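# Lift the ball with both hands and hold it

## Task

Grip the ball between the two hands, raise it by at least three finger-widths above the ring it sits on, and keep it motionless in the air, touching nothing else at the end. The task fails if any motor of either hand still shows moving in hand_stopped_by at the end.

## Robot and tools

ROBOT AND FRAME. The robot is a humanoid upper body on a stand past the table's -x edge, facing roughly +x. It has two arms. left_arm is on the +y side and carries a left hand. right_arm is on the -y side and carries a right hand, the mirror of the left. All reported positions share one scene frame: z = 0 is the table top and +z is up. +x runs across the table away from the robot. The near table edge is at x = 0.18 m. Each shoulder sits about 0.28 m above the pelvis, 0.06 m toward +x, and 0.10 m to its own side. A hand point can reach at most 0.62 m from its shoulder. The body may be rotated or tilted, and printed positions can be off, more so at long reach.

HAND POINT. Each arm is steered by a hand point 0.05 m in front of the palm, where the index pad meets the thumb tip in a pinch. Its +z runs along the straight fingers and +y points out of the palm. On the right hand, +x runs across the palm away from the thumb; on the left hand, +x points toward the thumb. Straight fingers extend 0.06-0.07 m past the point. Across the palm the hand spans 0.08 m on the little-finger side. On the thumb side it spans 0.02 m with the thumb in front, up to 0.09 m otherwise. A wrist bracket on the little-finger side can collide: it sits 0.03 m beyond the point along +y and 0.11 m across.

ROW FORMAT. Every motion command uses one row of 28 numbers, each in [-1, 1], even if only one arm moves. The first 14 are for the left arm and hand, the next 14 for the right, in this order: dx, dy, dz, rx, ry, rz, little, ring, middle, index, thumb_bend, thumb_turn, force_limit, speed.
- dx to rz are an offset, not a pose. They are measured from the hand point's measured pose at the start of the action, in the hand point's own axes. 1.0 equals 0.6 m or 180 degrees, and rx, ry, rz form one rotation vector.
- The six finger numbers are absolute targets. For little, ring, middle, index and thumb_bend, +1 is straight and -1 is fully curled. For thumb_turn, +1 is beside the palm and -1 is in front, opposing the fingers. A pinch is roughly index -0.22, thumb_bend -0.75, thumb_turn -0.57.
- force_limit maps linearly from about 0 N at -1 to 10 N at +1, or 15 N for the two thumb motors. It only stops closing motion.
- speed runs from nearly 0 at -1 to full at +1; at full speed a whole finger travel takes 0.6 s.
- No value means "unchanged". To keep a hand as it is, resend its last eight numbers. If none have been sent yet, send its hand_measured followed by hand_force_limit and hand_speed.

execute_actions(actions). This is a list of actions. Each action is a list of up to 15 rows, one row per 1/30 s step, and lasts 0.5 s. If fewer rows are given, the last row repeats. Every row counts from the pose at the action's start, not from the previous row. In a call's first action, that start is the last pose reported in the scene. Each step is clipped to within 70 mm and 16 degrees of the measured pose, so a far target can take several actions. After an action an arm continues only to its last clipped pose. An empty list just returns the state and images.

move(target, speed, blocking). target is one 28-number row. Its offsets count from the pose in the latest result that shows one. Each hand point follows a straight path; both arms finish together in 0.5-10 s. The hand numbers are sent at the start. speed is in m/s, from 0.002 to 0.5 with default 0.25, and turning is capped at twice that in rad/s. Paths ignore obstacles and the other arm. With blocking=false the call returns after 0.5 s; call wait or stop before sending anything else. The move: line gives the outcome: done, off_target, moving, held or fault. limits=paced means the pose was clipped. limits=held means some steps were blocked, after which the arm may move very fast. The result also gives each hand point's distance from its target.

wait(seconds) lets the scene run for 0 to 10 s with the last commands held. stop() brakes a running move, which needs room. zoom_image(camera, region) enlarges part of the latest image. camera is cam_high, cam_left_wrist or cam_right_wrist (all 672x504). region is [x0, y0, x1, y1] in pixels, at most 504 by 504. show_instructions() shows the reference pages. finished_scene(scene) ends the current scene; pass its number. It cannot be undone.

RESULTS. The state line gives each hand point's position in metres and quaternion (wxyz) in the scene frame. Hand target lines show where each arm is currently being driven. "pose unreachable" means a clearance check altered or blocked that arm's command. Each hand reports six values in motor order:
- hand_measured: positions on the target scale.
- hand_stopped_by: one of moving, target, force, stalled or fault.
- hand_load_n: fingertip force, positive when the finger is pushed open. Loads dropping near 0 signal a lost grip.
hand_force_limit and hand_speed echo your settings. Camera calibration (K, distortion, T_world_to_cam) is supplied; cam_high is fixed, about (0.76, -0.24, 0.89). Joint torque readings are noisy and offset.

GRIPPING. With the thumb turned in front of the palm, a hand can wrap an object 0.035-0.08 m across. Turn the thumb before arriving. A motor starts only when its target changes by 0.01 or more. It then runs until it reaches the target or hits force_limit, and locks. For a soft grip, close with speed at -0.9 or lower. To grip harder, raise force_limit and send a target further closed than hand_measured. Make sure every motor has settled to target, force or stalled before finishing.

AVOID. Do not let the arms or hands strike or press on each other. Do not drop the ball or knock anything off the table. Avoid fast contacts, and avoid targets far beyond a contact. Contact torque at 21.7 N m on the larger joints, or 4.35 N m on wrist pitch and yaw, stops that arm for 10 s; a held load counts. Motors heat under load: a warning appears at 90 °C, and at 120 °C the arm drops. Loose objects may get nudged occasionally. The simulation keeps running while you compose a reply.

Each tool is called after ">>>" by a JSON object that holds its "method" and its "body", one argument or row to a line.

Reference images:

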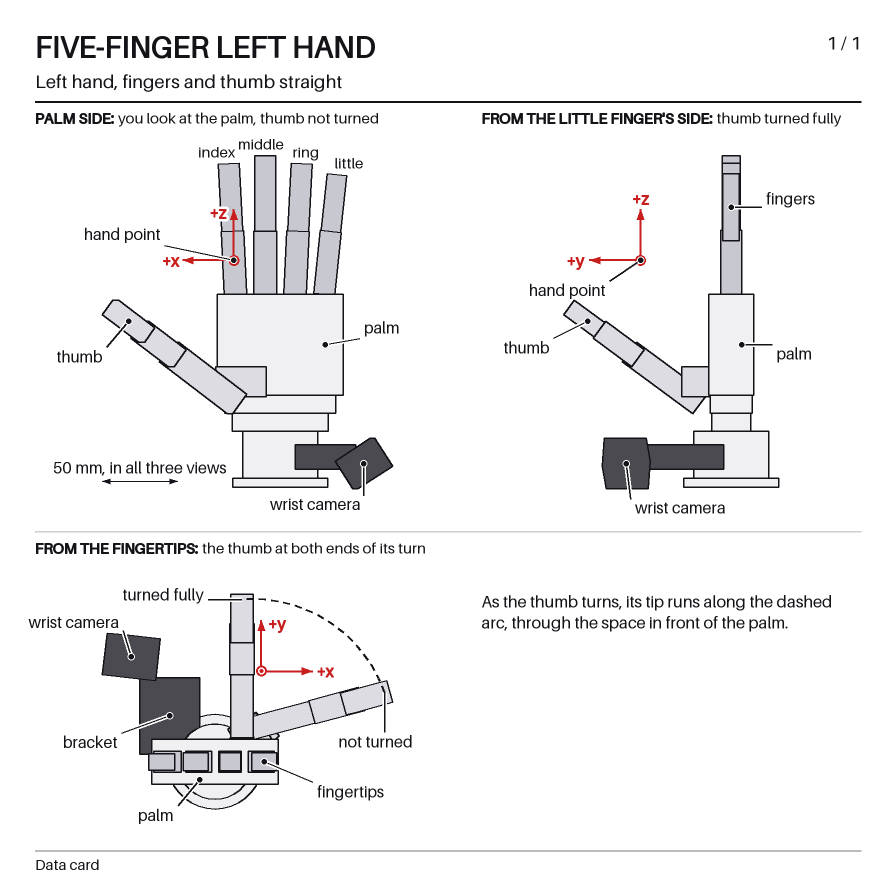

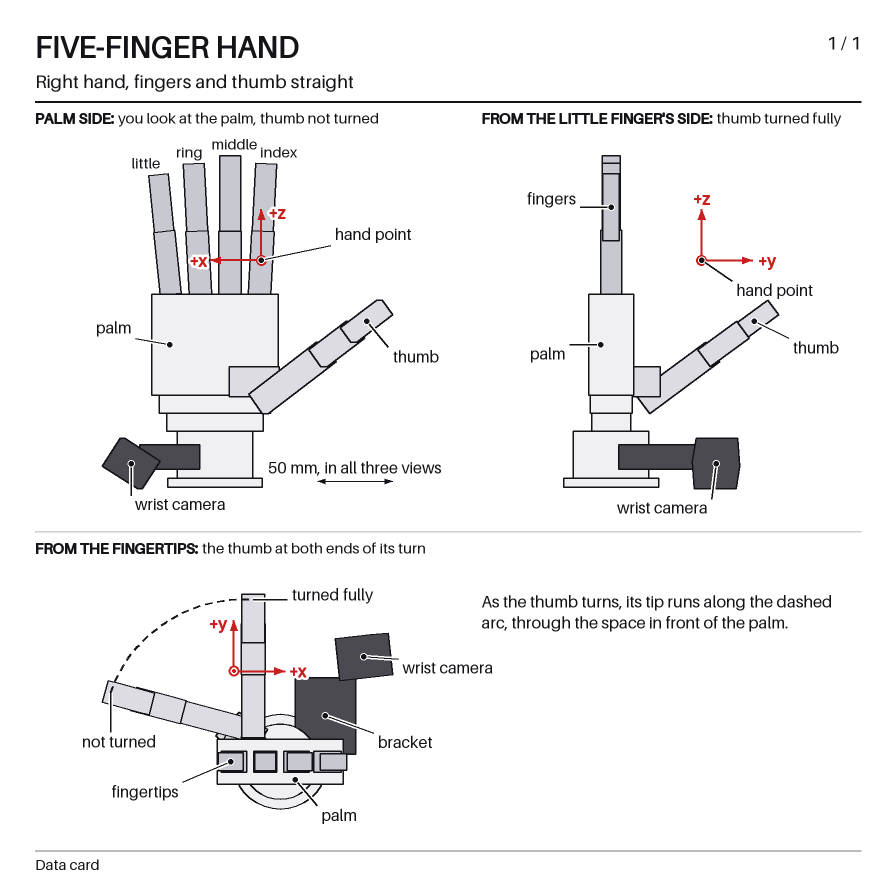

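## Session

>>> {"method": "execute_actions", "body": {
  "actions": []
}}

Scene clock: 0.00 s.
left_arm: end_effector_position=(+0.1577, +0.0788, +0.4684) hand_measured=(+1.000, +1.000, +1.000, +1.000, +1.000, +1.000) hand_load_n=(+0.0, +0.0, +0.0, +0.0, +0.0, +0.0) hand_stopped_by=(target, target, target, target, target, target) hand_force_limit=0.00 hand_speed=-0.80 end_effector_quat_wxyz=(+0.121, +0.103, -0.216, +0.963) | right_arm: end_effector_position=(+0.1650, -0.1189, +0.5396) hand_measured=(+1.000, +1.000, +1.000, +1.000, +1.000, +1.000) hand_load_n=(+0.0, +0.0, +0.0, +0.0, +0.0, +0.0) hand_stopped_by=(target, target, target, target, target, target) hand_force_limit=0.00 hand_speed=-0.80 end_effector_quat_wxyz=(+0.990, -0.132, +0.047, -0.008)
Joint positions: left_arm=[ 0.036  0.481  0.113 -0.605 -0.381 -1.005 -0.35 ] | right_arm=[-0.239 -0.419 -0.278 -0.49   0.513 -0.946  0.234]
Joint velocities: left_arm=[0.    0.003 0.008 0.002 0.011 0.    0.   ] | right_arm=[-0.012  0.002 -0.006  0.002  0.     0.     0.   ]
Joint torques (N m, as the arm reports them, + toward a larger angle): no reading
Hand target (left_arm): +0.158, +0.079, +0.468; +0.121, +0.103, -0.216, +0.963
Hand target (right_arm): +0.165, -0.119, +0.540; +0.990, -0.132, +0.047, -0.008

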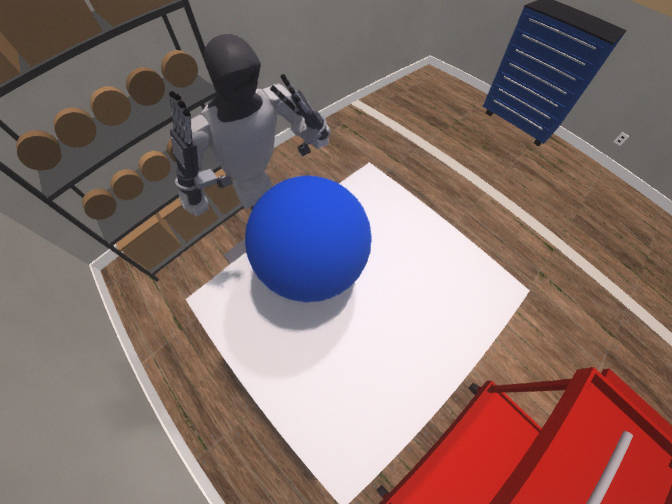

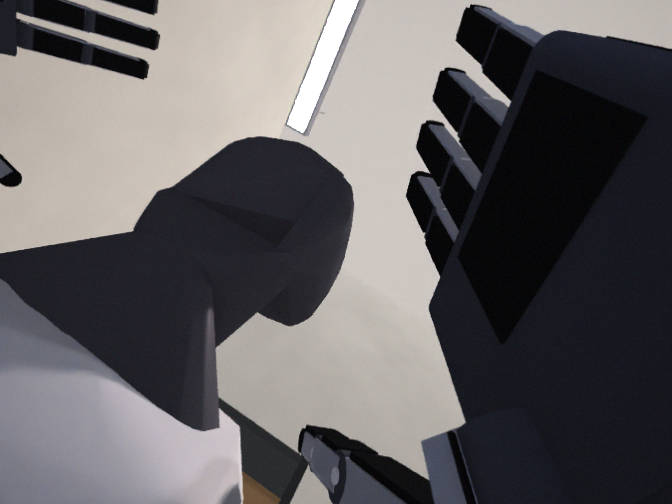

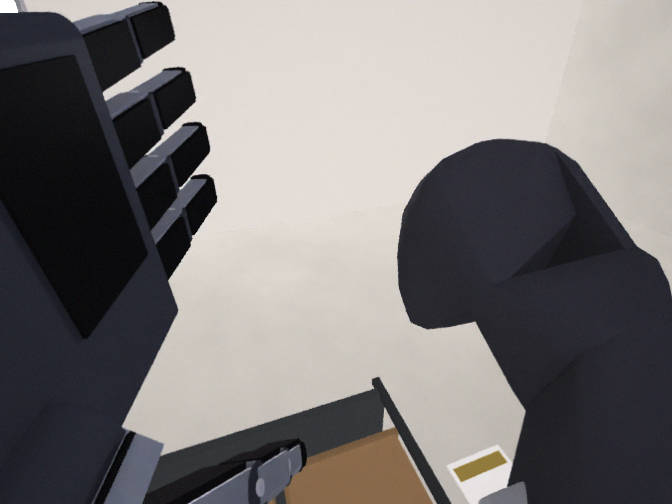

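>>> {"method": "move", "body": {
  "target": [-0.138,-0.168,-0.164,0.2205,-0.3995,-0.1153,1,1,1,1,1,1,0,-0.8, 0.169,-0.165,-0.272,0.1227,0.4582,0.1368,1,1,1,1,1,1,0,-0.8],
  "speed": 0.3
}}

Scene clock: 25.80 s.
left_arm: end_effector_position=(+0.2557, +0.1992, +0.4005) hand_measured=(+1.000, +1.000, +1.000, +1.000, +1.000, +1.000) hand_load_n=(+0.0, +0.0, +0.0, +0.0, +0.0, +0.0) hand_stopped_by=(target, target, target, target, target, target) hand_force_limit=0.00 hand_speed=-0.80 end_effector_quat_wxyz=(+0.132, +0.689, +0.031, +0.712) | right_arm: end_effector_position=(+0.2466, -0.2661, +0.4036) hand_measured=(+1.000, +1.000, +1.000, +1.000, +1.000, +1.000) hand_load_n=(+0.0, +0.0, +0.0, +0.0, +0.0, +0.0) hand_stopped_by=(target, target, target, target, target, target) hand_force_limit=0.00 hand_speed=-0.80 end_effector_quat_wxyz=(+0.711, +0.091, +0.694, +0.070)
Joint positions: left_arm=[ 0.505  0.203  1.317 -1.053 -1.356  0.723 -0.388] | right_arm=[ 0.478 -0.398 -1.068 -0.644  1.239  0.543  0.458]
Joint velocities: left_arm=[ 0.006 -0.003  0.     0.     0.015  0.002  0.004] | right_arm=[ 0.005 -0.008 -0.009 -0.014  0.003  0.001  0.   ]
Joint torques (N m, as the arm reports them, + toward a larger angle): left_arm=[ 2.05  1.87  1.44 -0.32 -0.57 -1.11 -0.17] | right_arm=[ 1.43 -4.69 -1.63 -0.62  0.43 -0.79 -0.01]
Hand target (left_arm): +0.256, +0.198, +0.401; +0.133, +0.689, +0.031, +0.711
Hand target (right_arm): +0.247, -0.267, +0.404; +0.711, +0.093, +0.694, +0.071
Off the commanded pose (left_arm): 0.007 m, 9 deg.
Off the commanded pose (right_arm): 0.008 m, 3 deg.
joint sent to its limit (left arm) — the command would take joint 1 (shoulder pitch) past its upper limit, joint 3 (shoulder yaw) past its upper limit and joint 4 (elbow) past its lower limit, so those joints were sent only as far as their limits.
move: off_target (left_arm, right_arm)
camera_calibration (this result's frames):
cam_left_wrist: T_world_to_cam=[[0.100802, 0.94234, -0.319116, -0.0979932], [-0.597226, 0.313844, 0.738121, -0.213467], [0.795713, 0.116181, 0.594426, -0.339433], [0, 0, 0, 1]] pos_world=[0.152481, 0.198774, 0.328061]
cam_right_wrist: T_world_to_cam=[[0.0295373, 0.970821, 0.237979, 0.150039], [-0.605027, -0.172151, 0.777372, -0.211376], [0.795657, -0.166945, 0.582288, -0.343729], [0, 0, 0, 1]] pos_world=[0.141171, -0.239433, 0.32876]

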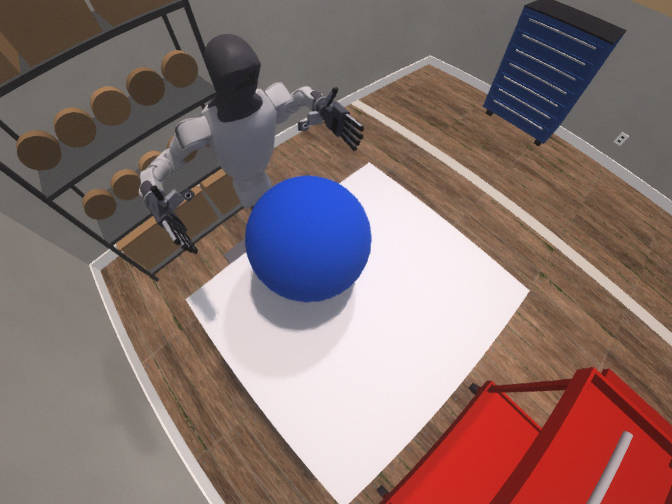

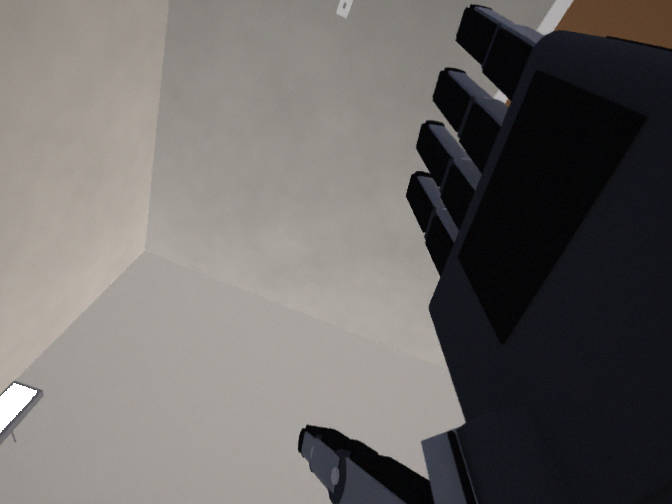

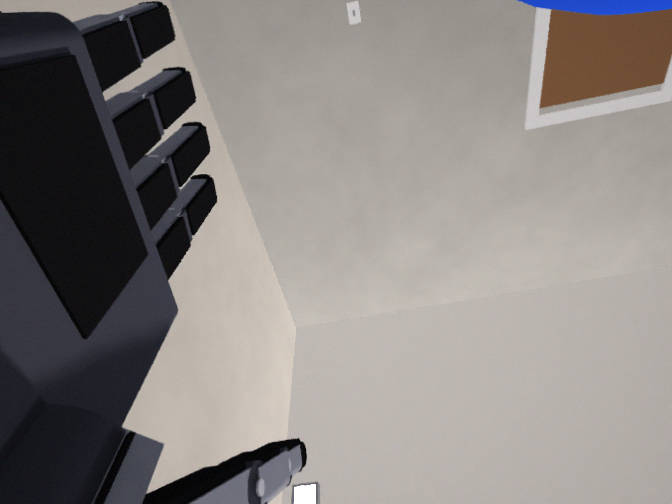

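>>> {"method": "move", "body": {
  "target": [-0.3887,-0.0682,0.1917,0.0464,-0.0043,-0.0096,1,1,1,1,1,1,0,-0.8, 0.3895,-0.0508,0.2207,-0.0084,0.0088,0.0107,1,1,1,1,1,1,0,-0.8],
  "speed": 0.25
}}

Scene clock: 34.60 s.
left_arm: end_effector_position=(+0.3701, +0.1543, +0.1666) hand_measured=(+1.000, +1.000, +1.000, +1.000, +1.000, +1.000) hand_load_n=(+0.0, +0.0, +0.0, +0.0, +0.0, +0.0) hand_stopped_by=(target, target, target, target, target, target) hand_force_limit=0.00 hand_speed=-0.80 end_effector_quat_wxyz=(+0.101, +0.704, +0.089, +0.698) | right_arm: end_effector_position=(+0.3882, -0.2396, +0.1668) hand_measured=(+1.000, +1.000, +1.000, +1.000, +1.000, +1.000) hand_load_n=(+0.0, +0.0, +0.0, +0.0, +0.0, +0.0) hand_stopped_by=(target, target, target, target, target, target) hand_force_limit=0.00 hand_speed=-0.80 end_effector_quat_wxyz=(+0.680, +0.108, +0.719, +0.093)
Joint positions: left_arm=[-0.04  -0.02   0.389  0.361 -0.281 -0.483 -0.462] | right_arm=[-0.563 -0.275 -0.612  1.362  0.41  -0.677  0.875]
Joint velocities: left_arm=[-0.002  0.003  0.003  0.     0.002  0.    -0.004] | right_arm=[-0.176 -0.101 -0.132  0.451 -0.015 -0.249  0.138]
Joint torques (N m, as the arm reports them, + toward a larger angle): left_arm=[-1.57  1.02 -0.98 -1.5   0.02 -1.31 -0.48] | right_arm=[-4.19 -5.43  0.17 -1.22  0.27 -0.79  0.19]
Hand target (left_arm): +0.370, +0.156, +0.168; +0.101, +0.702, +0.090, +0.699
Hand target (right_arm): +0.388, -0.241, +0.168; +0.682, +0.109, +0.717, +0.091
Off the commanded pose (left_arm): 0.018 m, 1 deg.
Off the commanded pose (right_arm): 0.010 m, 4 deg.
move: off_target (left_arm, right_arm)
camera_calibration (this result's frames):
cam_left_wrist: T_world_to_cam=[[-0.0301764, 0.934113, -0.3557, -0.0860334], [-0.588036, 0.271174, 0.762023, 0.0407625], [0.808272, 0.23216, 0.541109, -0.299865], [0, 0, 0, 1]] pos_world=[0.263746, 0.138928, 0.100596]
cam_right_wrist: T_world_to_cam=[[0.0333316, 0.956408, 0.290125, 0.162856], [-0.539668, -0.227107, 0.810667, 0.0187535], [0.841218, -0.183592, 0.508573, -0.323462], [0, 0, 0, 1]] pos_world=[0.276794, -0.210883, 0.102052]

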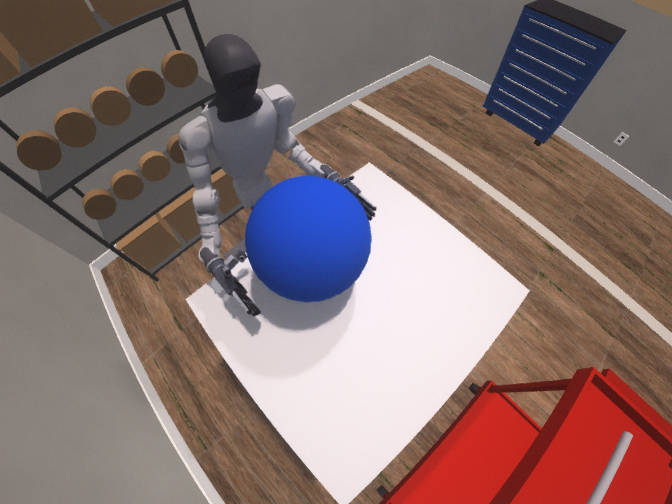

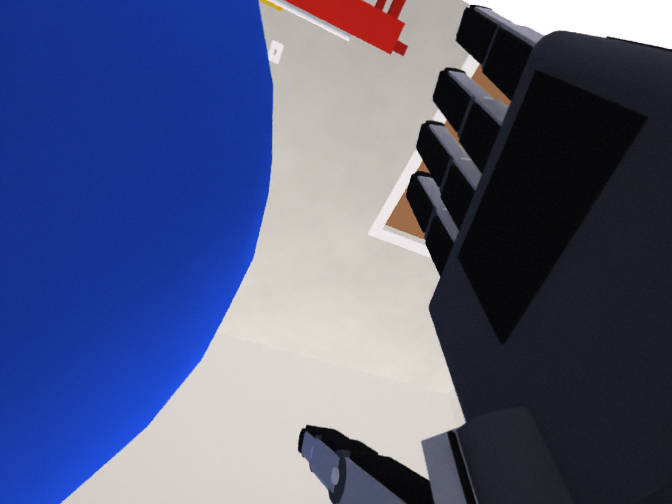

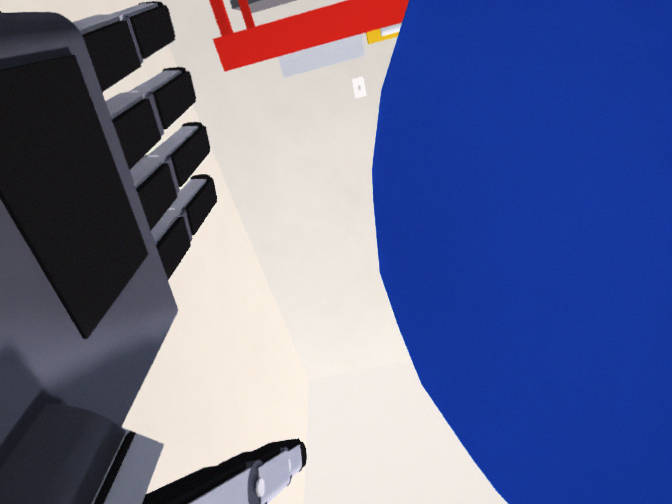

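>>> {"method": "move", "body": {
  "target": [0,0.1,0,0,0,0,1,1,1,1,1,1,0,-0.8, 0,0.1,-0.02,0,0,0,1,1,1,1,1,1,0,-0.8],
  "speed": 0.05
}}

Scene clock: 40.63 s.
left_arm: end_effector_position=(+0.3700, +0.0997, +0.1862) hand_measured=(+1.000, +1.000, +1.000, +1.000, +1.000, +1.000) hand_load_n=(+0.0, +0.0, +0.0, +0.0, +0.0, +0.0) hand_stopped_by=(target, target, target, target, target, target) hand_force_limit=0.00 hand_speed=-0.80 end_effector_quat_wxyz=(+0.105, +0.700, +0.095, +0.700) | right_arm: end_effector_position=(+0.3748, -0.1854, +0.1800) hand_measured=(+1.000, +1.000, +1.000, +1.000, +1.000, +1.000) hand_load_n=(+0.0, +0.0, +0.0, +0.0, +0.0, +0.0) hand_stopped_by=(target, target, target, target, target, target) hand_force_limit=0.00 hand_speed=-0.80 end_effector_quat_wxyz=(+0.679, +0.106, +0.721, +0.090)
Joint positions: left_arm=[ 0.052 -0.021  0.044  0.198 -0.24  -0.492 -0.118] | right_arm=[-0.199  0.007 -0.433  0.489  0.318 -0.327  0.569]
Joint velocities: left_arm=[-0.003  0.008 -0.009  0.005  0.006  0.     0.001] | right_arm=[ 0.003  0.006 -0.009  0.    -0.026  0.    -0.003]
Joint torques (N m, as the arm reports them, + toward a larger angle): left_arm=[-0.65 -0.64 -1.15 -1.49  0.38 -1.35 -0.12] | right_arm=[-2.32 -2.87  0.39 -1.96 -0.01 -0.71  0.04]
Hand target (left_arm): +0.369, +0.099, +0.186; +0.104, +0.700, +0.094, +0.700
Hand target (right_arm): +0.375, -0.185, +0.179; +0.677, +0.105, +0.723, +0.090
Off the commanded pose (left_arm): 0.005 m, 1 deg.
Off the commanded pose (right_arm): 0.006 m, 0 deg.
joint sent to its limit (left arm) — the command would take joint 2 (shoulder roll) past its lower limit, so that joint was sent only as far as its limit.
move: off_target (left_arm, right_arm)
camera_calibration (this result's frames):
cam_left_wrist: T_world_to_cam=[[-0.0324287, 0.928725, -0.369349, -0.024109], [-0.594816, 0.279043, 0.753876, 0.0438014], [0.803207, 0.244142, 0.543372, -0.29748], [0, 0, 0, 1]] pos_world=[0.26421, 0.0827955, 0.119717]
cam_right_wrist: T_world_to_cam=[[0.0356534, 0.957775, 0.285301, 0.107884], [-0.536342, -0.222547, 0.814131, 0.0121765], [0.843247, -0.182045, 0.50576, -0.308928], [0, 0, 0, 1]] pos_world=[0.263187, -0.156857, 0.115551]

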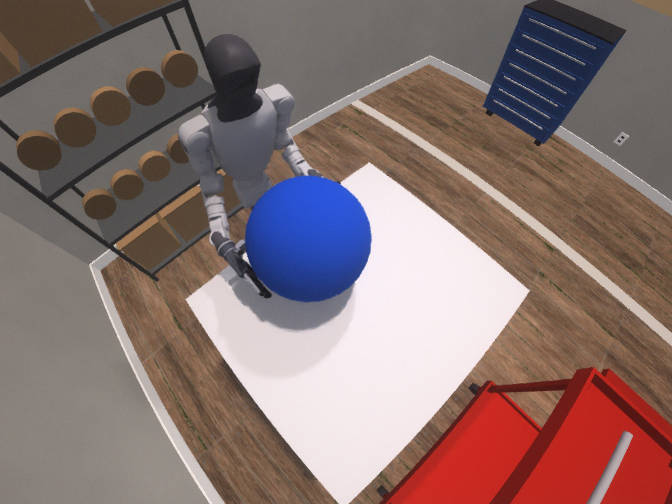

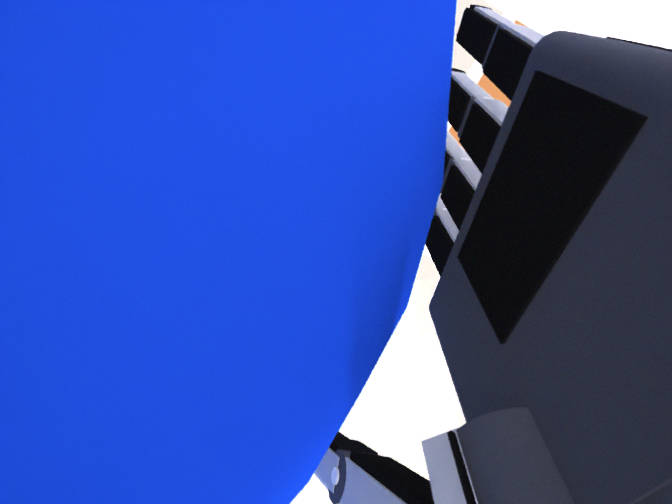

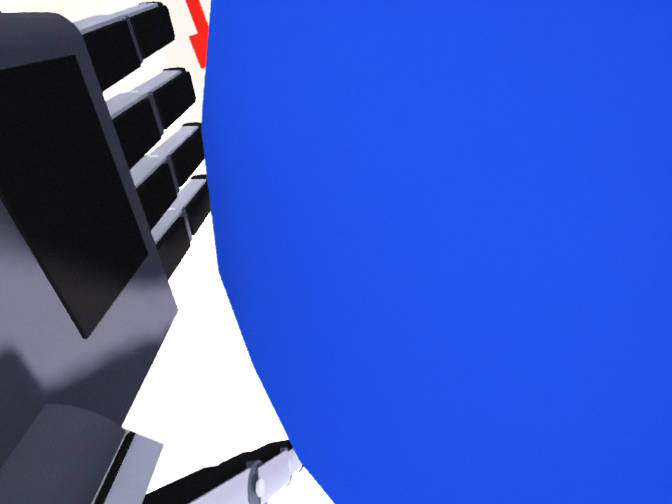

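Not touching yet. Continue a bit.

>>> {"method": "move", "body": {
  "target": [0,0.035,0,0,0,0,1,1,1,1,1,1,0,-0.8, 0,0.05,0,0,0,0,1,1,1,1,1,1,0,-0.8],
  "speed": 0.03
}}

Scene clock: 44.30 s.
left_arm: end_effector_position=(+0.3707, +0.0991, +0.1900) hand_measured=(+1.000, +1.000, +1.000, +1.000, +1.000, +1.000) hand_load_n=(+0.0, +0.0, +0.0, +0.0, +0.0, +0.5) hand_stopped_by=(target, target, target, target, target, target) hand_force_limit=0.00 hand_speed=-0.80 end_effector_quat_wxyz=(+0.089, +0.699, +0.121, +0.699) | right_arm: end_effector_position=(+0.3728, -0.1761, +0.1853) hand_measured=(+1.000, +1.000, +1.000, +1.000, +1.000, +1.000) hand_load_n=(+0.0, +0.0, +0.0, +0.0, +0.0, +0.5) hand_stopped_by=(target, target, target, target, target, target) hand_force_limit=0.00 hand_speed=-0.80 end_effector_quat_wxyz=(+0.678, +0.127, +0.720, +0.070)
Joint positions: left_arm=[ 0.07  -0.008 -0.043  0.166 -0.241 -0.503  0.024] | right_arm=[-0.104  0.004 -0.261  0.349  0.37  -0.321  0.376]
Joint velocities: left_arm=[ 0.     0.034 -0.041 -0.003 -0.018 -0.013  0.048] | right_arm=[ 0.009 -0.048  0.051  0.     0.057  0.    -0.034]
Joint torques (N m, as the arm reports them, + toward a larger angle): left_arm=[-1.57 -0.65 -4.39 -1.32  1.47 -0.85 -1.5 ] | right_arm=[-2.81 -1.58  2.23 -2.1  -0.62 -0.78  0.81]
Hand target (left_arm): +0.369, +0.080, +0.193; +0.106, +0.699, +0.097, +0.700
Hand target (right_arm): +0.374, -0.157, +0.186; +0.677, +0.104, +0.723, +0.087
Off the commanded pose (left_arm): 0.020 m, 4 deg.
Off the commanded pose (right_arm): 0.020 m, 3 deg.
move: off_target (left_arm, right_arm)
camera_calibration (this result's frames):
cam_left_wrist: T_world_to_cam=[[-0.0903332, 0.919953, -0.381478, 0.00248763], [-0.60414, 0.253899, 0.755348, 0.0471946], [0.791742, 0.298699, 0.532845, -0.299095], [0, 0, 0, 1]] pos_world=[0.265543, 0.0750682, 0.124672]
cam_right_wrist: T_world_to_cam=[[0.0932344, 0.954284, 0.283988, 0.0756957], [-0.541138, -0.190856, 0.818989, 0.0153368], [0.835749, -0.230035, 0.498605, -0.312547], [0, 0, 0, 1]] pos_world=[0.262453, -0.141205, 0.12178]

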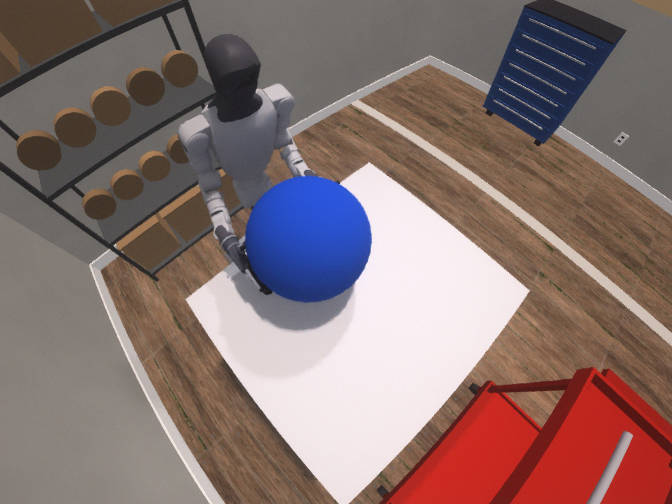

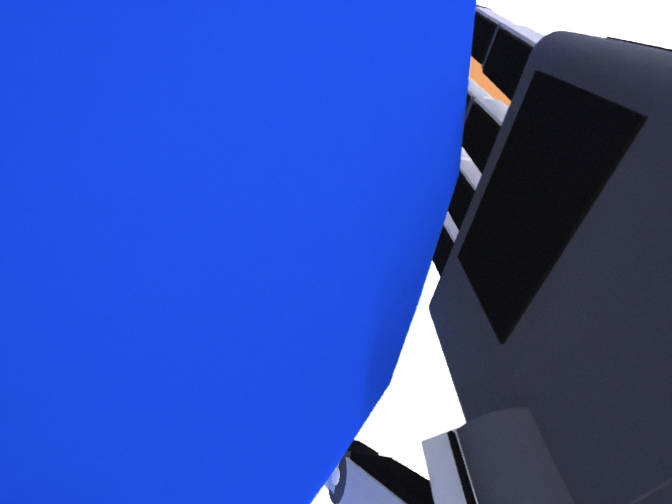

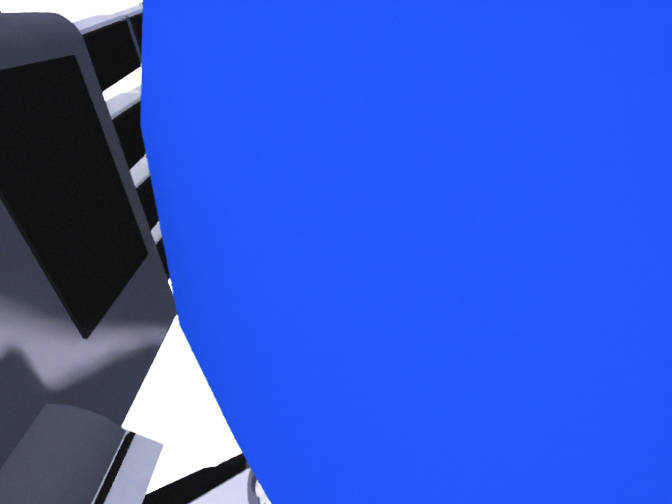

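>>> {"method": "execute_actions", "body": {
  "actions": [
    [[0,0.033,0,-0.018,0,0,0.3,0.3,0.3,0.3,1,1,-0.4,-0.5, 0,0.033,0,-0.0175,0,0,0.3,0.3,0.3,0.3,1,1,-0.4,-0.5]],
    [[0,0.033,0,-0.018,0,0,0.3,0.3,0.3,0.3,1,1,-0.4,-0.5, 0,0.033,0,-0.0175,0,0,0.3,0.3,0.3,0.3,1,1,-0.4,-0.5]]
  ]
}}

Scene clock: 51.17 s.
left_arm: end_effector_position=(+0.3726, +0.1015, +0.1894) hand_measured=(+0.726, +0.838, +0.866, +0.810, +1.000, +1.000) hand_load_n=(+2.0, +0.0, +0.0, +0.5, +0.0, +0.5) hand_stopped_by=(force, force, force, force, target, target) hand_force_limit=-0.40 hand_speed=-0.50 end_effector_quat_wxyz=(+0.083, +0.701, +0.126, +0.697) | right_arm: end_effector_position=(+0.3724, -0.1772, +0.1876) hand_measured=(+0.810, +0.894, +0.920, +0.866, +1.000, +1.000) hand_load_n=(+2.0, +0.0, +0.0, +3.0, +0.0, +0.0) hand_stopped_by=(force, force, force, force, target, target) hand_force_limit=-0.40 hand_speed=-0.50 end_effector_quat_wxyz=(+0.678, +0.130, +0.720, +0.062)
Joint positions: left_arm=[ 0.064  0.028 -0.082  0.166 -0.263 -0.508  0.079] | right_arm=[-0.083 -0.015 -0.218  0.316  0.388 -0.32   0.324]
Joint velocities: left_arm=[ 0.012  0.029 -0.038 -0.005 -0.02  -0.008  0.032] | right_arm=[ 0.    -0.009  0.025 -0.003  0.026 -0.006 -0.02 ]
Joint torques (N m, as the arm reports them, + toward a larger angle): left_arm=[-2.41 -0.45 -4.8  -1.34  1.35 -0.95 -1.7 ] | right_arm=[-2.74 -1.51  2.3  -2.34 -0.2  -1.    1.16]
Hand target (left_arm): +0.372, +0.083, +0.195; +0.104, +0.697, +0.105, +0.701
Hand target (right_arm): +0.374, -0.158, +0.192; +0.683, +0.109, +0.718, +0.084
Off the commanded pose (left_arm): 0.020 m, 3 deg.
Off the commanded pose (right_arm): 0.020 m, 4 deg.
camera_calibration (this result's frames):
cam_left_wrist: T_world_to_cam=[[-0.105297, 0.919122, -0.37964, 0.00553523], [-0.602781, 0.244642, 0.759477, 0.0478562], [0.790928, 0.308811, 0.52827, -0.30091], [0, 0, 0, 1]] pos_world=[0.267428, 0.076129, 0.124717]
cam_right_wrist: T_world_to_cam=[[0.108772, 0.954896, 0.276302, 0.0718301], [-0.54218, -0.17598, 0.821627, 0.0155319], [0.833192, -0.239176, 0.498584, -0.314295], [0, 0, 0, 1]] pos_world=[0.262476, -0.141029, 0.124094]

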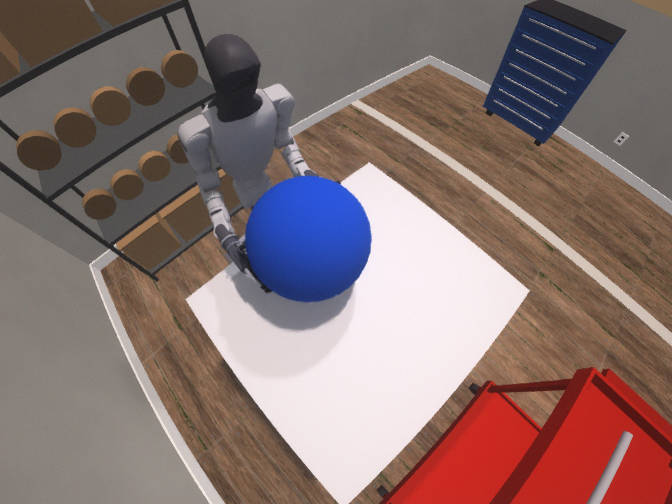

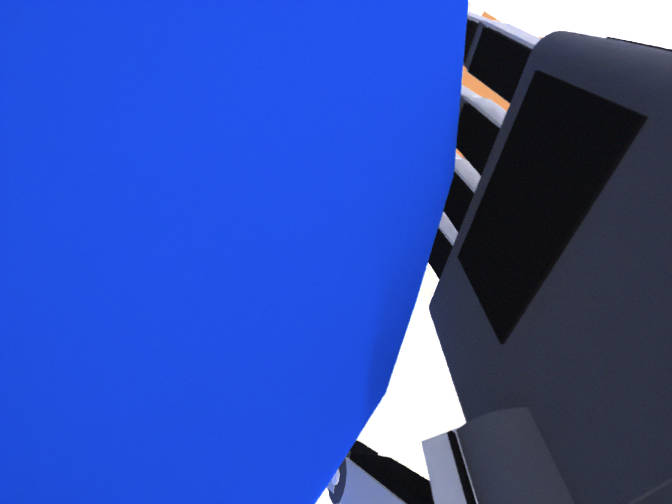

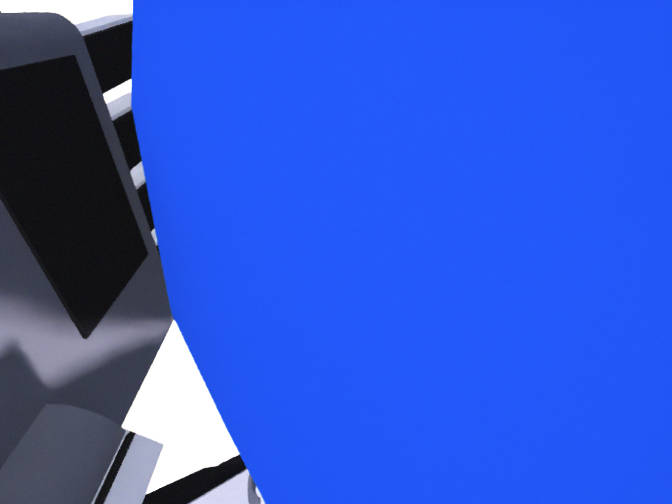

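>>> {"method": "execute_actions", "body": {
  "actions": [
    [[0.032,0.05,0,-0.018,0,0,0.3,0.3,0.3,0.3,1,1,-0.4,-0.5, -0.032,0.05,0,-0.0175,0,0,0.3,0.3,0.3,0.3,1,1,-0.4,-0.5]],
    [[0.032,0.05,0,-0.018,0,0,0.3,0.3,0.3,0.3,1,1,-0.4,-0.5, -0.032,0.05,0,-0.0175,0,0,0.3,0.3,0.3,0.3,1,1,-0.4,-0.5]],
    [[0.032,0.05,0,-0.018,0,0,0.3,0.3,0.3,0.3,1,1,-0.4,-0.5, -0.032,0.05,0,-0.0175,0,0,0.3,0.3,0.3,0.3,1,1,-0.4,-0.5]]
  ]
}}

Scene clock: 57.43 s.
left_arm: end_effector_position=(+0.3852, +0.1056, +0.2734) hand_measured=(+0.726, +0.838, +0.866, +0.810, +1.000, +1.000) hand_load_n=(+6.0, +0.0, +0.0, +0.0, +0.0, +0.5) hand_stopped_by=(force, force, force, force, target, target) hand_force_limit=-0.40 hand_speed=-0.50 end_effector_quat_wxyz=(+0.084, +0.675, +0.170, +0.713) | right_arm: end_effector_position=(+0.3774, -0.1780, +0.2685) hand_measured=(+0.810, +0.894, +0.920, +0.866, +1.000, +1.000) hand_load_n=(+7.0, +0.0, +0.0, +0.0, +0.0, +0.5) hand_stopped_by=(force, force, force, force, target, target) hand_force_limit=-0.40 hand_speed=-0.50 end_effector_quat_wxyz=(+0.696, +0.165, +0.698, +0.045)
Joint positions: left_arm=[ 0.076  0.122 -0.207 -0.345 -0.308 -0.155  0.39 ] | right_arm=[ 0.033 -0.098 -0.094 -0.257  0.489  0.01  -0.024]
Joint velocities: left_arm=[ 0.029  0.075 -0.058  0.035 -0.063  0.012  0.077] | right_arm=[ 0.048 -0.091  0.072  0.054  0.044  0.    -0.083]
Joint torques (N m, as the arm reports them, + toward a larger angle): left_arm=[-4.57 -1.28 -5.41 -3.05  0.54 -1.94 -2.49] | right_arm=[-4.66 -2.17  2.71 -4.06 -0.05 -1.57  1.86]
Hand target (left_arm): +0.384, +0.085, +0.275; +0.103, +0.679, +0.141, +0.713
Hand target (right_arm): +0.378, -0.153, +0.268; +0.693, +0.131, +0.705, +0.069
Off the commanded pose (left_arm): 0.022 m, 4 deg.
Off the commanded pose (right_arm): 0.024 m, 5 deg.
camera_calibration (this result's frames):
cam_left_wrist: T_world_to_cam=[[-0.147111, 0.884309, -0.443121, 0.0721525], [-0.65686, 0.247605, 0.712199, 0.0241605], [0.739522, 0.395841, 0.544442, -0.350312], [0, 0, 0, 1]] pos_world=[0.285548, 0.0688805, 0.20549]
cam_right_wrist: T_world_to_cam=[[0.171628, 0.937645, 0.302266, 0.0160154], [-0.592847, -0.146745, 0.791832, -0.0160123], [0.786814, -0.315098, 0.530695, -0.363602], [0, 0, 0, 1]] pos_world=[0.273846, -0.131937, 0.2008]

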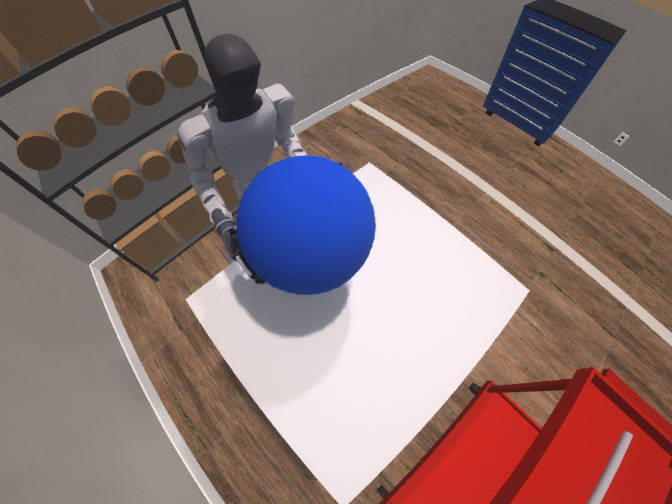

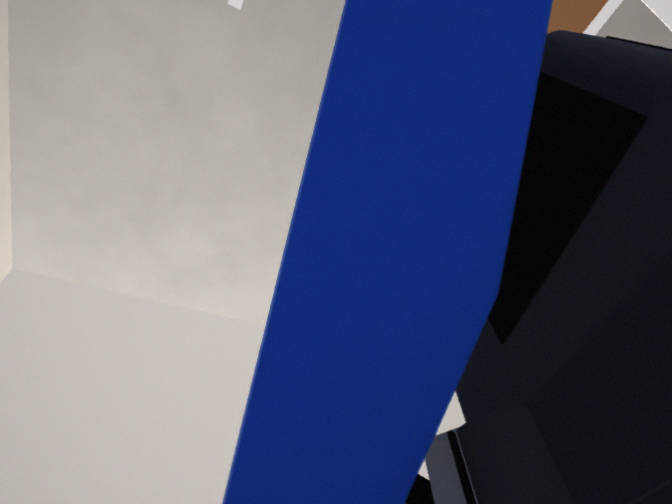

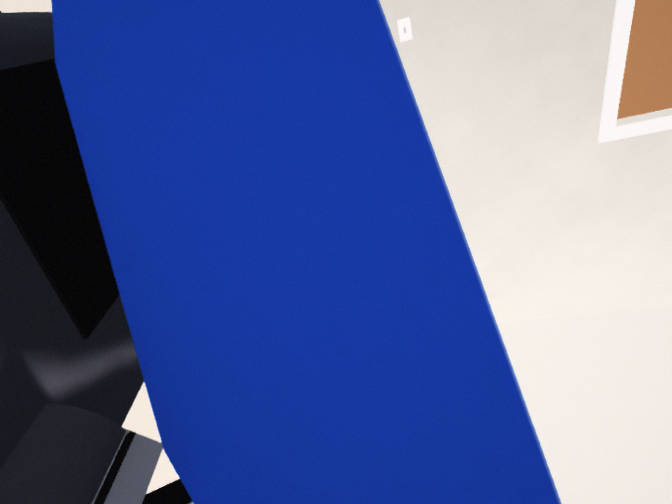

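>>> {"method": "execute_actions", "body": {
  "actions": [
    [[0.032,0.045,0,-0.03,0,0,0.3,0.3,0.3,0.3,1,1,-0.4,-0.5, -0.032,0.045,0,-0.03,0,0,0.3,0.3,0.3,0.3,1,1,-0.4,-0.5]]
  ]
}}

>>> {"method": "wait", "body": {
  "seconds": 1.5
}}

Scene clock: 60.33 s.
left_arm: end_effector_position=(+0.3891, +0.1060, +0.3002) hand_measured=(+0.726, +0.838, +0.866, +0.810, +1.000, +1.000) hand_load_n=(+7.5, +0.0, +0.0, +0.0, +0.0, +0.0) hand_stopped_by=(force, force, force, force, target, target) hand_force_limit=-0.40 hand_speed=-0.50 end_effector_quat_wxyz=(+0.096, +0.666, +0.162, +0.722) | right_arm: end_effector_position=(+0.3802, -0.1794, +0.2956) hand_measured=(+0.810, +0.894, +0.920, +0.866, +1.000, +1.000) hand_load_n=(+8.0, +0.0, +0.0, +0.0, +0.0, +0.0) hand_stopped_by=(force, force, force, force, target, target) hand_force_limit=-0.40 hand_speed=-0.50 end_effector_quat_wxyz=(+0.705, +0.158, +0.689, +0.051)
Joint positions: left_arm=[ 0.037  0.193 -0.209 -0.461 -0.368 -0.057  0.438] | right_arm=[ 0.018 -0.178 -0.094 -0.36   0.566  0.083 -0.087]
Joint velocities: left_arm=[ 0.008  0.049 -0.032  0.054 -0.037  0.006  0.055] | right_arm=[ 0.032 -0.067  0.064  0.032  0.051  0.    -0.06 ]
Joint torques (N m, as the arm reports them, + toward a larger angle): left_arm=[-4.54 -0.37 -4.66 -3.21  0.12 -2.   -2.59] | right_arm=[-4.66 -2.73  1.9  -3.99  0.25 -1.61  1.74]
Hand target (left_arm): +0.387, +0.088, +0.301; +0.118, +0.670, +0.138, +0.720
Hand target (right_arm): +0.380, -0.158, +0.295; +0.703, +0.130, +0.695, +0.076
Off the commanded pose (left_arm): 0.019 m, 4 deg.
Off the commanded pose (right_arm): 0.021 m, 4 deg.
camera_calibration (this result's frames):
cam_left_wrist: T_world_to_cam=[[-0.113159, 0.885596, -0.450461, 0.0730684], [-0.672456, 0.265494, 0.690881, 0.0180423], [0.731436, 0.381094, 0.565481, -0.3696], [0, 0, 0, 1]] pos_world=[0.29074, 0.0713535, 0.229451]
cam_right_wrist: T_world_to_cam=[[0.149795, 0.941006, 0.303428, 0.0171929], [-0.61324, -0.152304, 0.775074, -0.0243859], [0.775563, -0.302177, 0.554249, -0.381013], [0, 0, 0, 1]] pos_world=[0.277969, -0.135026, 0.22486]

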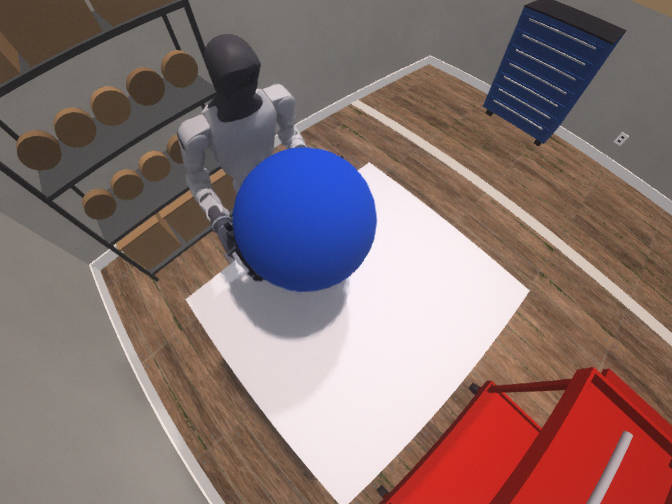

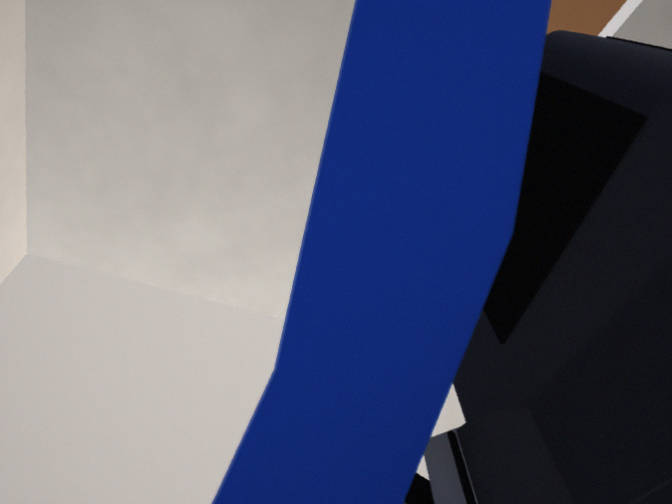

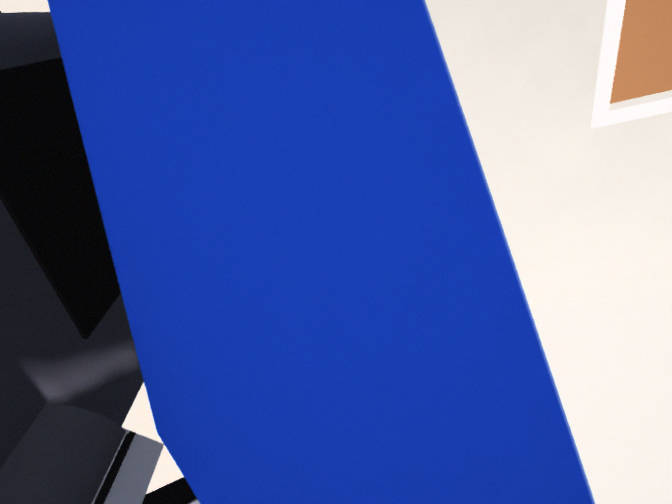

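Scene clock: 61.83 s.
left_arm: end_effector_position=(+0.3892, +0.1060, +0.2993) hand_measured=(+0.726, +0.838, +0.866, +0.810, +1.000, +1.000) hand_load_n=(+7.5, +0.0, +0.0, +0.0, +0.0, +0.0) hand_stopped_by=(force, force, force, force, target, target) hand_force_limit=-0.40 hand_speed=-0.50 end_effector_quat_wxyz=(+0.096, +0.667, +0.162, +0.721) | right_arm: end_effector_position=(+0.3802, -0.1794, +0.2947) hand_measured=(+0.810, +0.894, +0.920, +0.866, +1.000, +1.000) hand_load_n=(+8.0, +0.0, +0.0, +0.0, +0.0, +0.0) hand_stopped_by=(force, force, force, force, target, target) hand_force_limit=-0.40 hand_speed=-0.50 end_effector_quat_wxyz=(+0.704, +0.158, +0.690, +0.050)
Joint positions: left_arm=[ 0.037  0.195 -0.21  -0.46  -0.37  -0.057  0.441] | right_arm=[ 0.019 -0.181 -0.091 -0.359  0.569  0.083 -0.09 ]
Joint velocities: left_arm=[-0.006  0.003  0.    -0.003  0.005  0.     0.   ] | right_arm=[ 0.011  0.002 -0.003  0.    -0.003  0.     0.   ]
Joint torques (N m, as the arm reports them, + toward a larger angle): left_arm=[-4.51 -0.57 -4.02 -3.    0.21 -2.1  -2.59] | right_arm=[-4.72 -2.56  1.97 -3.96  0.29 -1.64  1.68]
Hand target (left_arm): +0.387, +0.088, +0.301; +0.118, +0.670, +0.138, +0.720
Hand target (right_arm): +0.380, -0.158, +0.295; +0.703, +0.130, +0.695, +0.076
Off the commanded pose (left_arm): 0.019 m, 4 deg.
Off the commanded pose (right_arm): 0.021 m, 4 deg.
wait: 1.50 s; at rest by 0.17 s
camera_calibration (this result's frames):
cam_left_wrist: T_world_to_cam=[[-0.11427, 0.885928, -0.449526, 0.0728016], [-0.670357, 0.265186, 0.693035, 0.0172982], [0.733187, 0.380536, 0.563586, -0.369201], [0, 0, 0, 1]] pos_world=[0.290609, 0.0714101, 0.228814]
cam_right_wrist: T_world_to_cam=[[0.150299, 0.941134, 0.302784, 0.0174909], [-0.610463, -0.152556, 0.777214, -0.025337], [0.777653, -0.301653, 0.551599, -0.380432], [0, 0, 0, 1]] pos_world=[0.277748, -0.135085, 0.224242]

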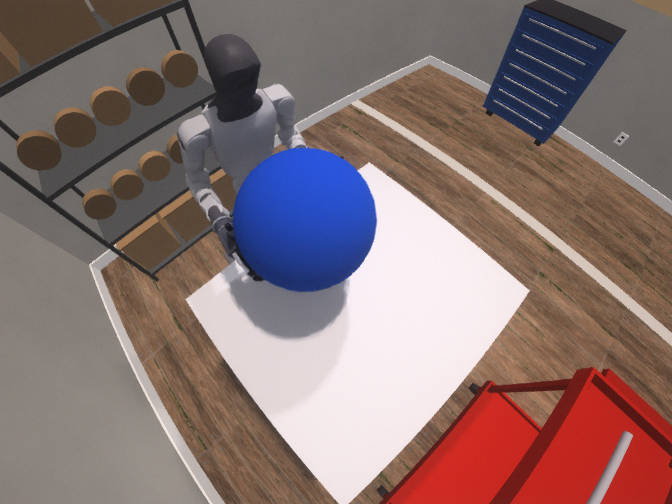

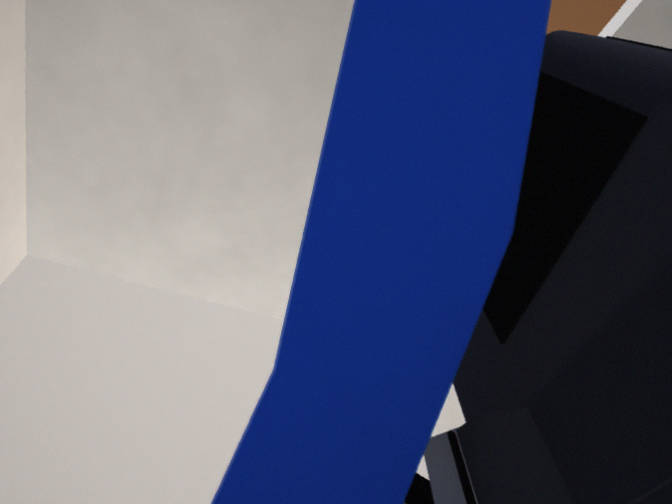

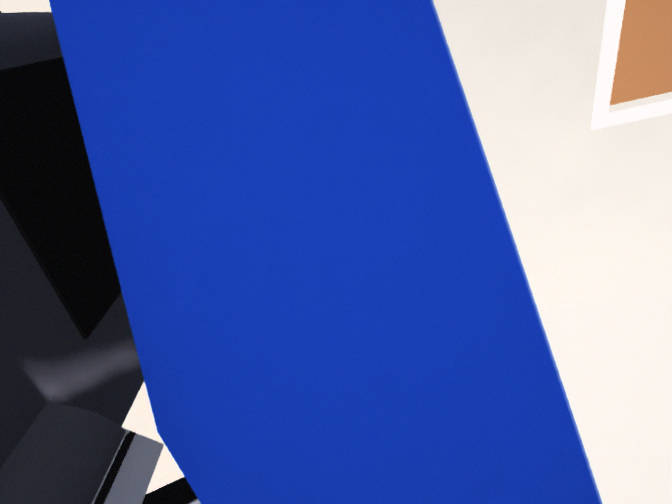

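>>> {"method": "finished_scene", "body": {
  "scene": 1
}}

The scene is finished: the task was done.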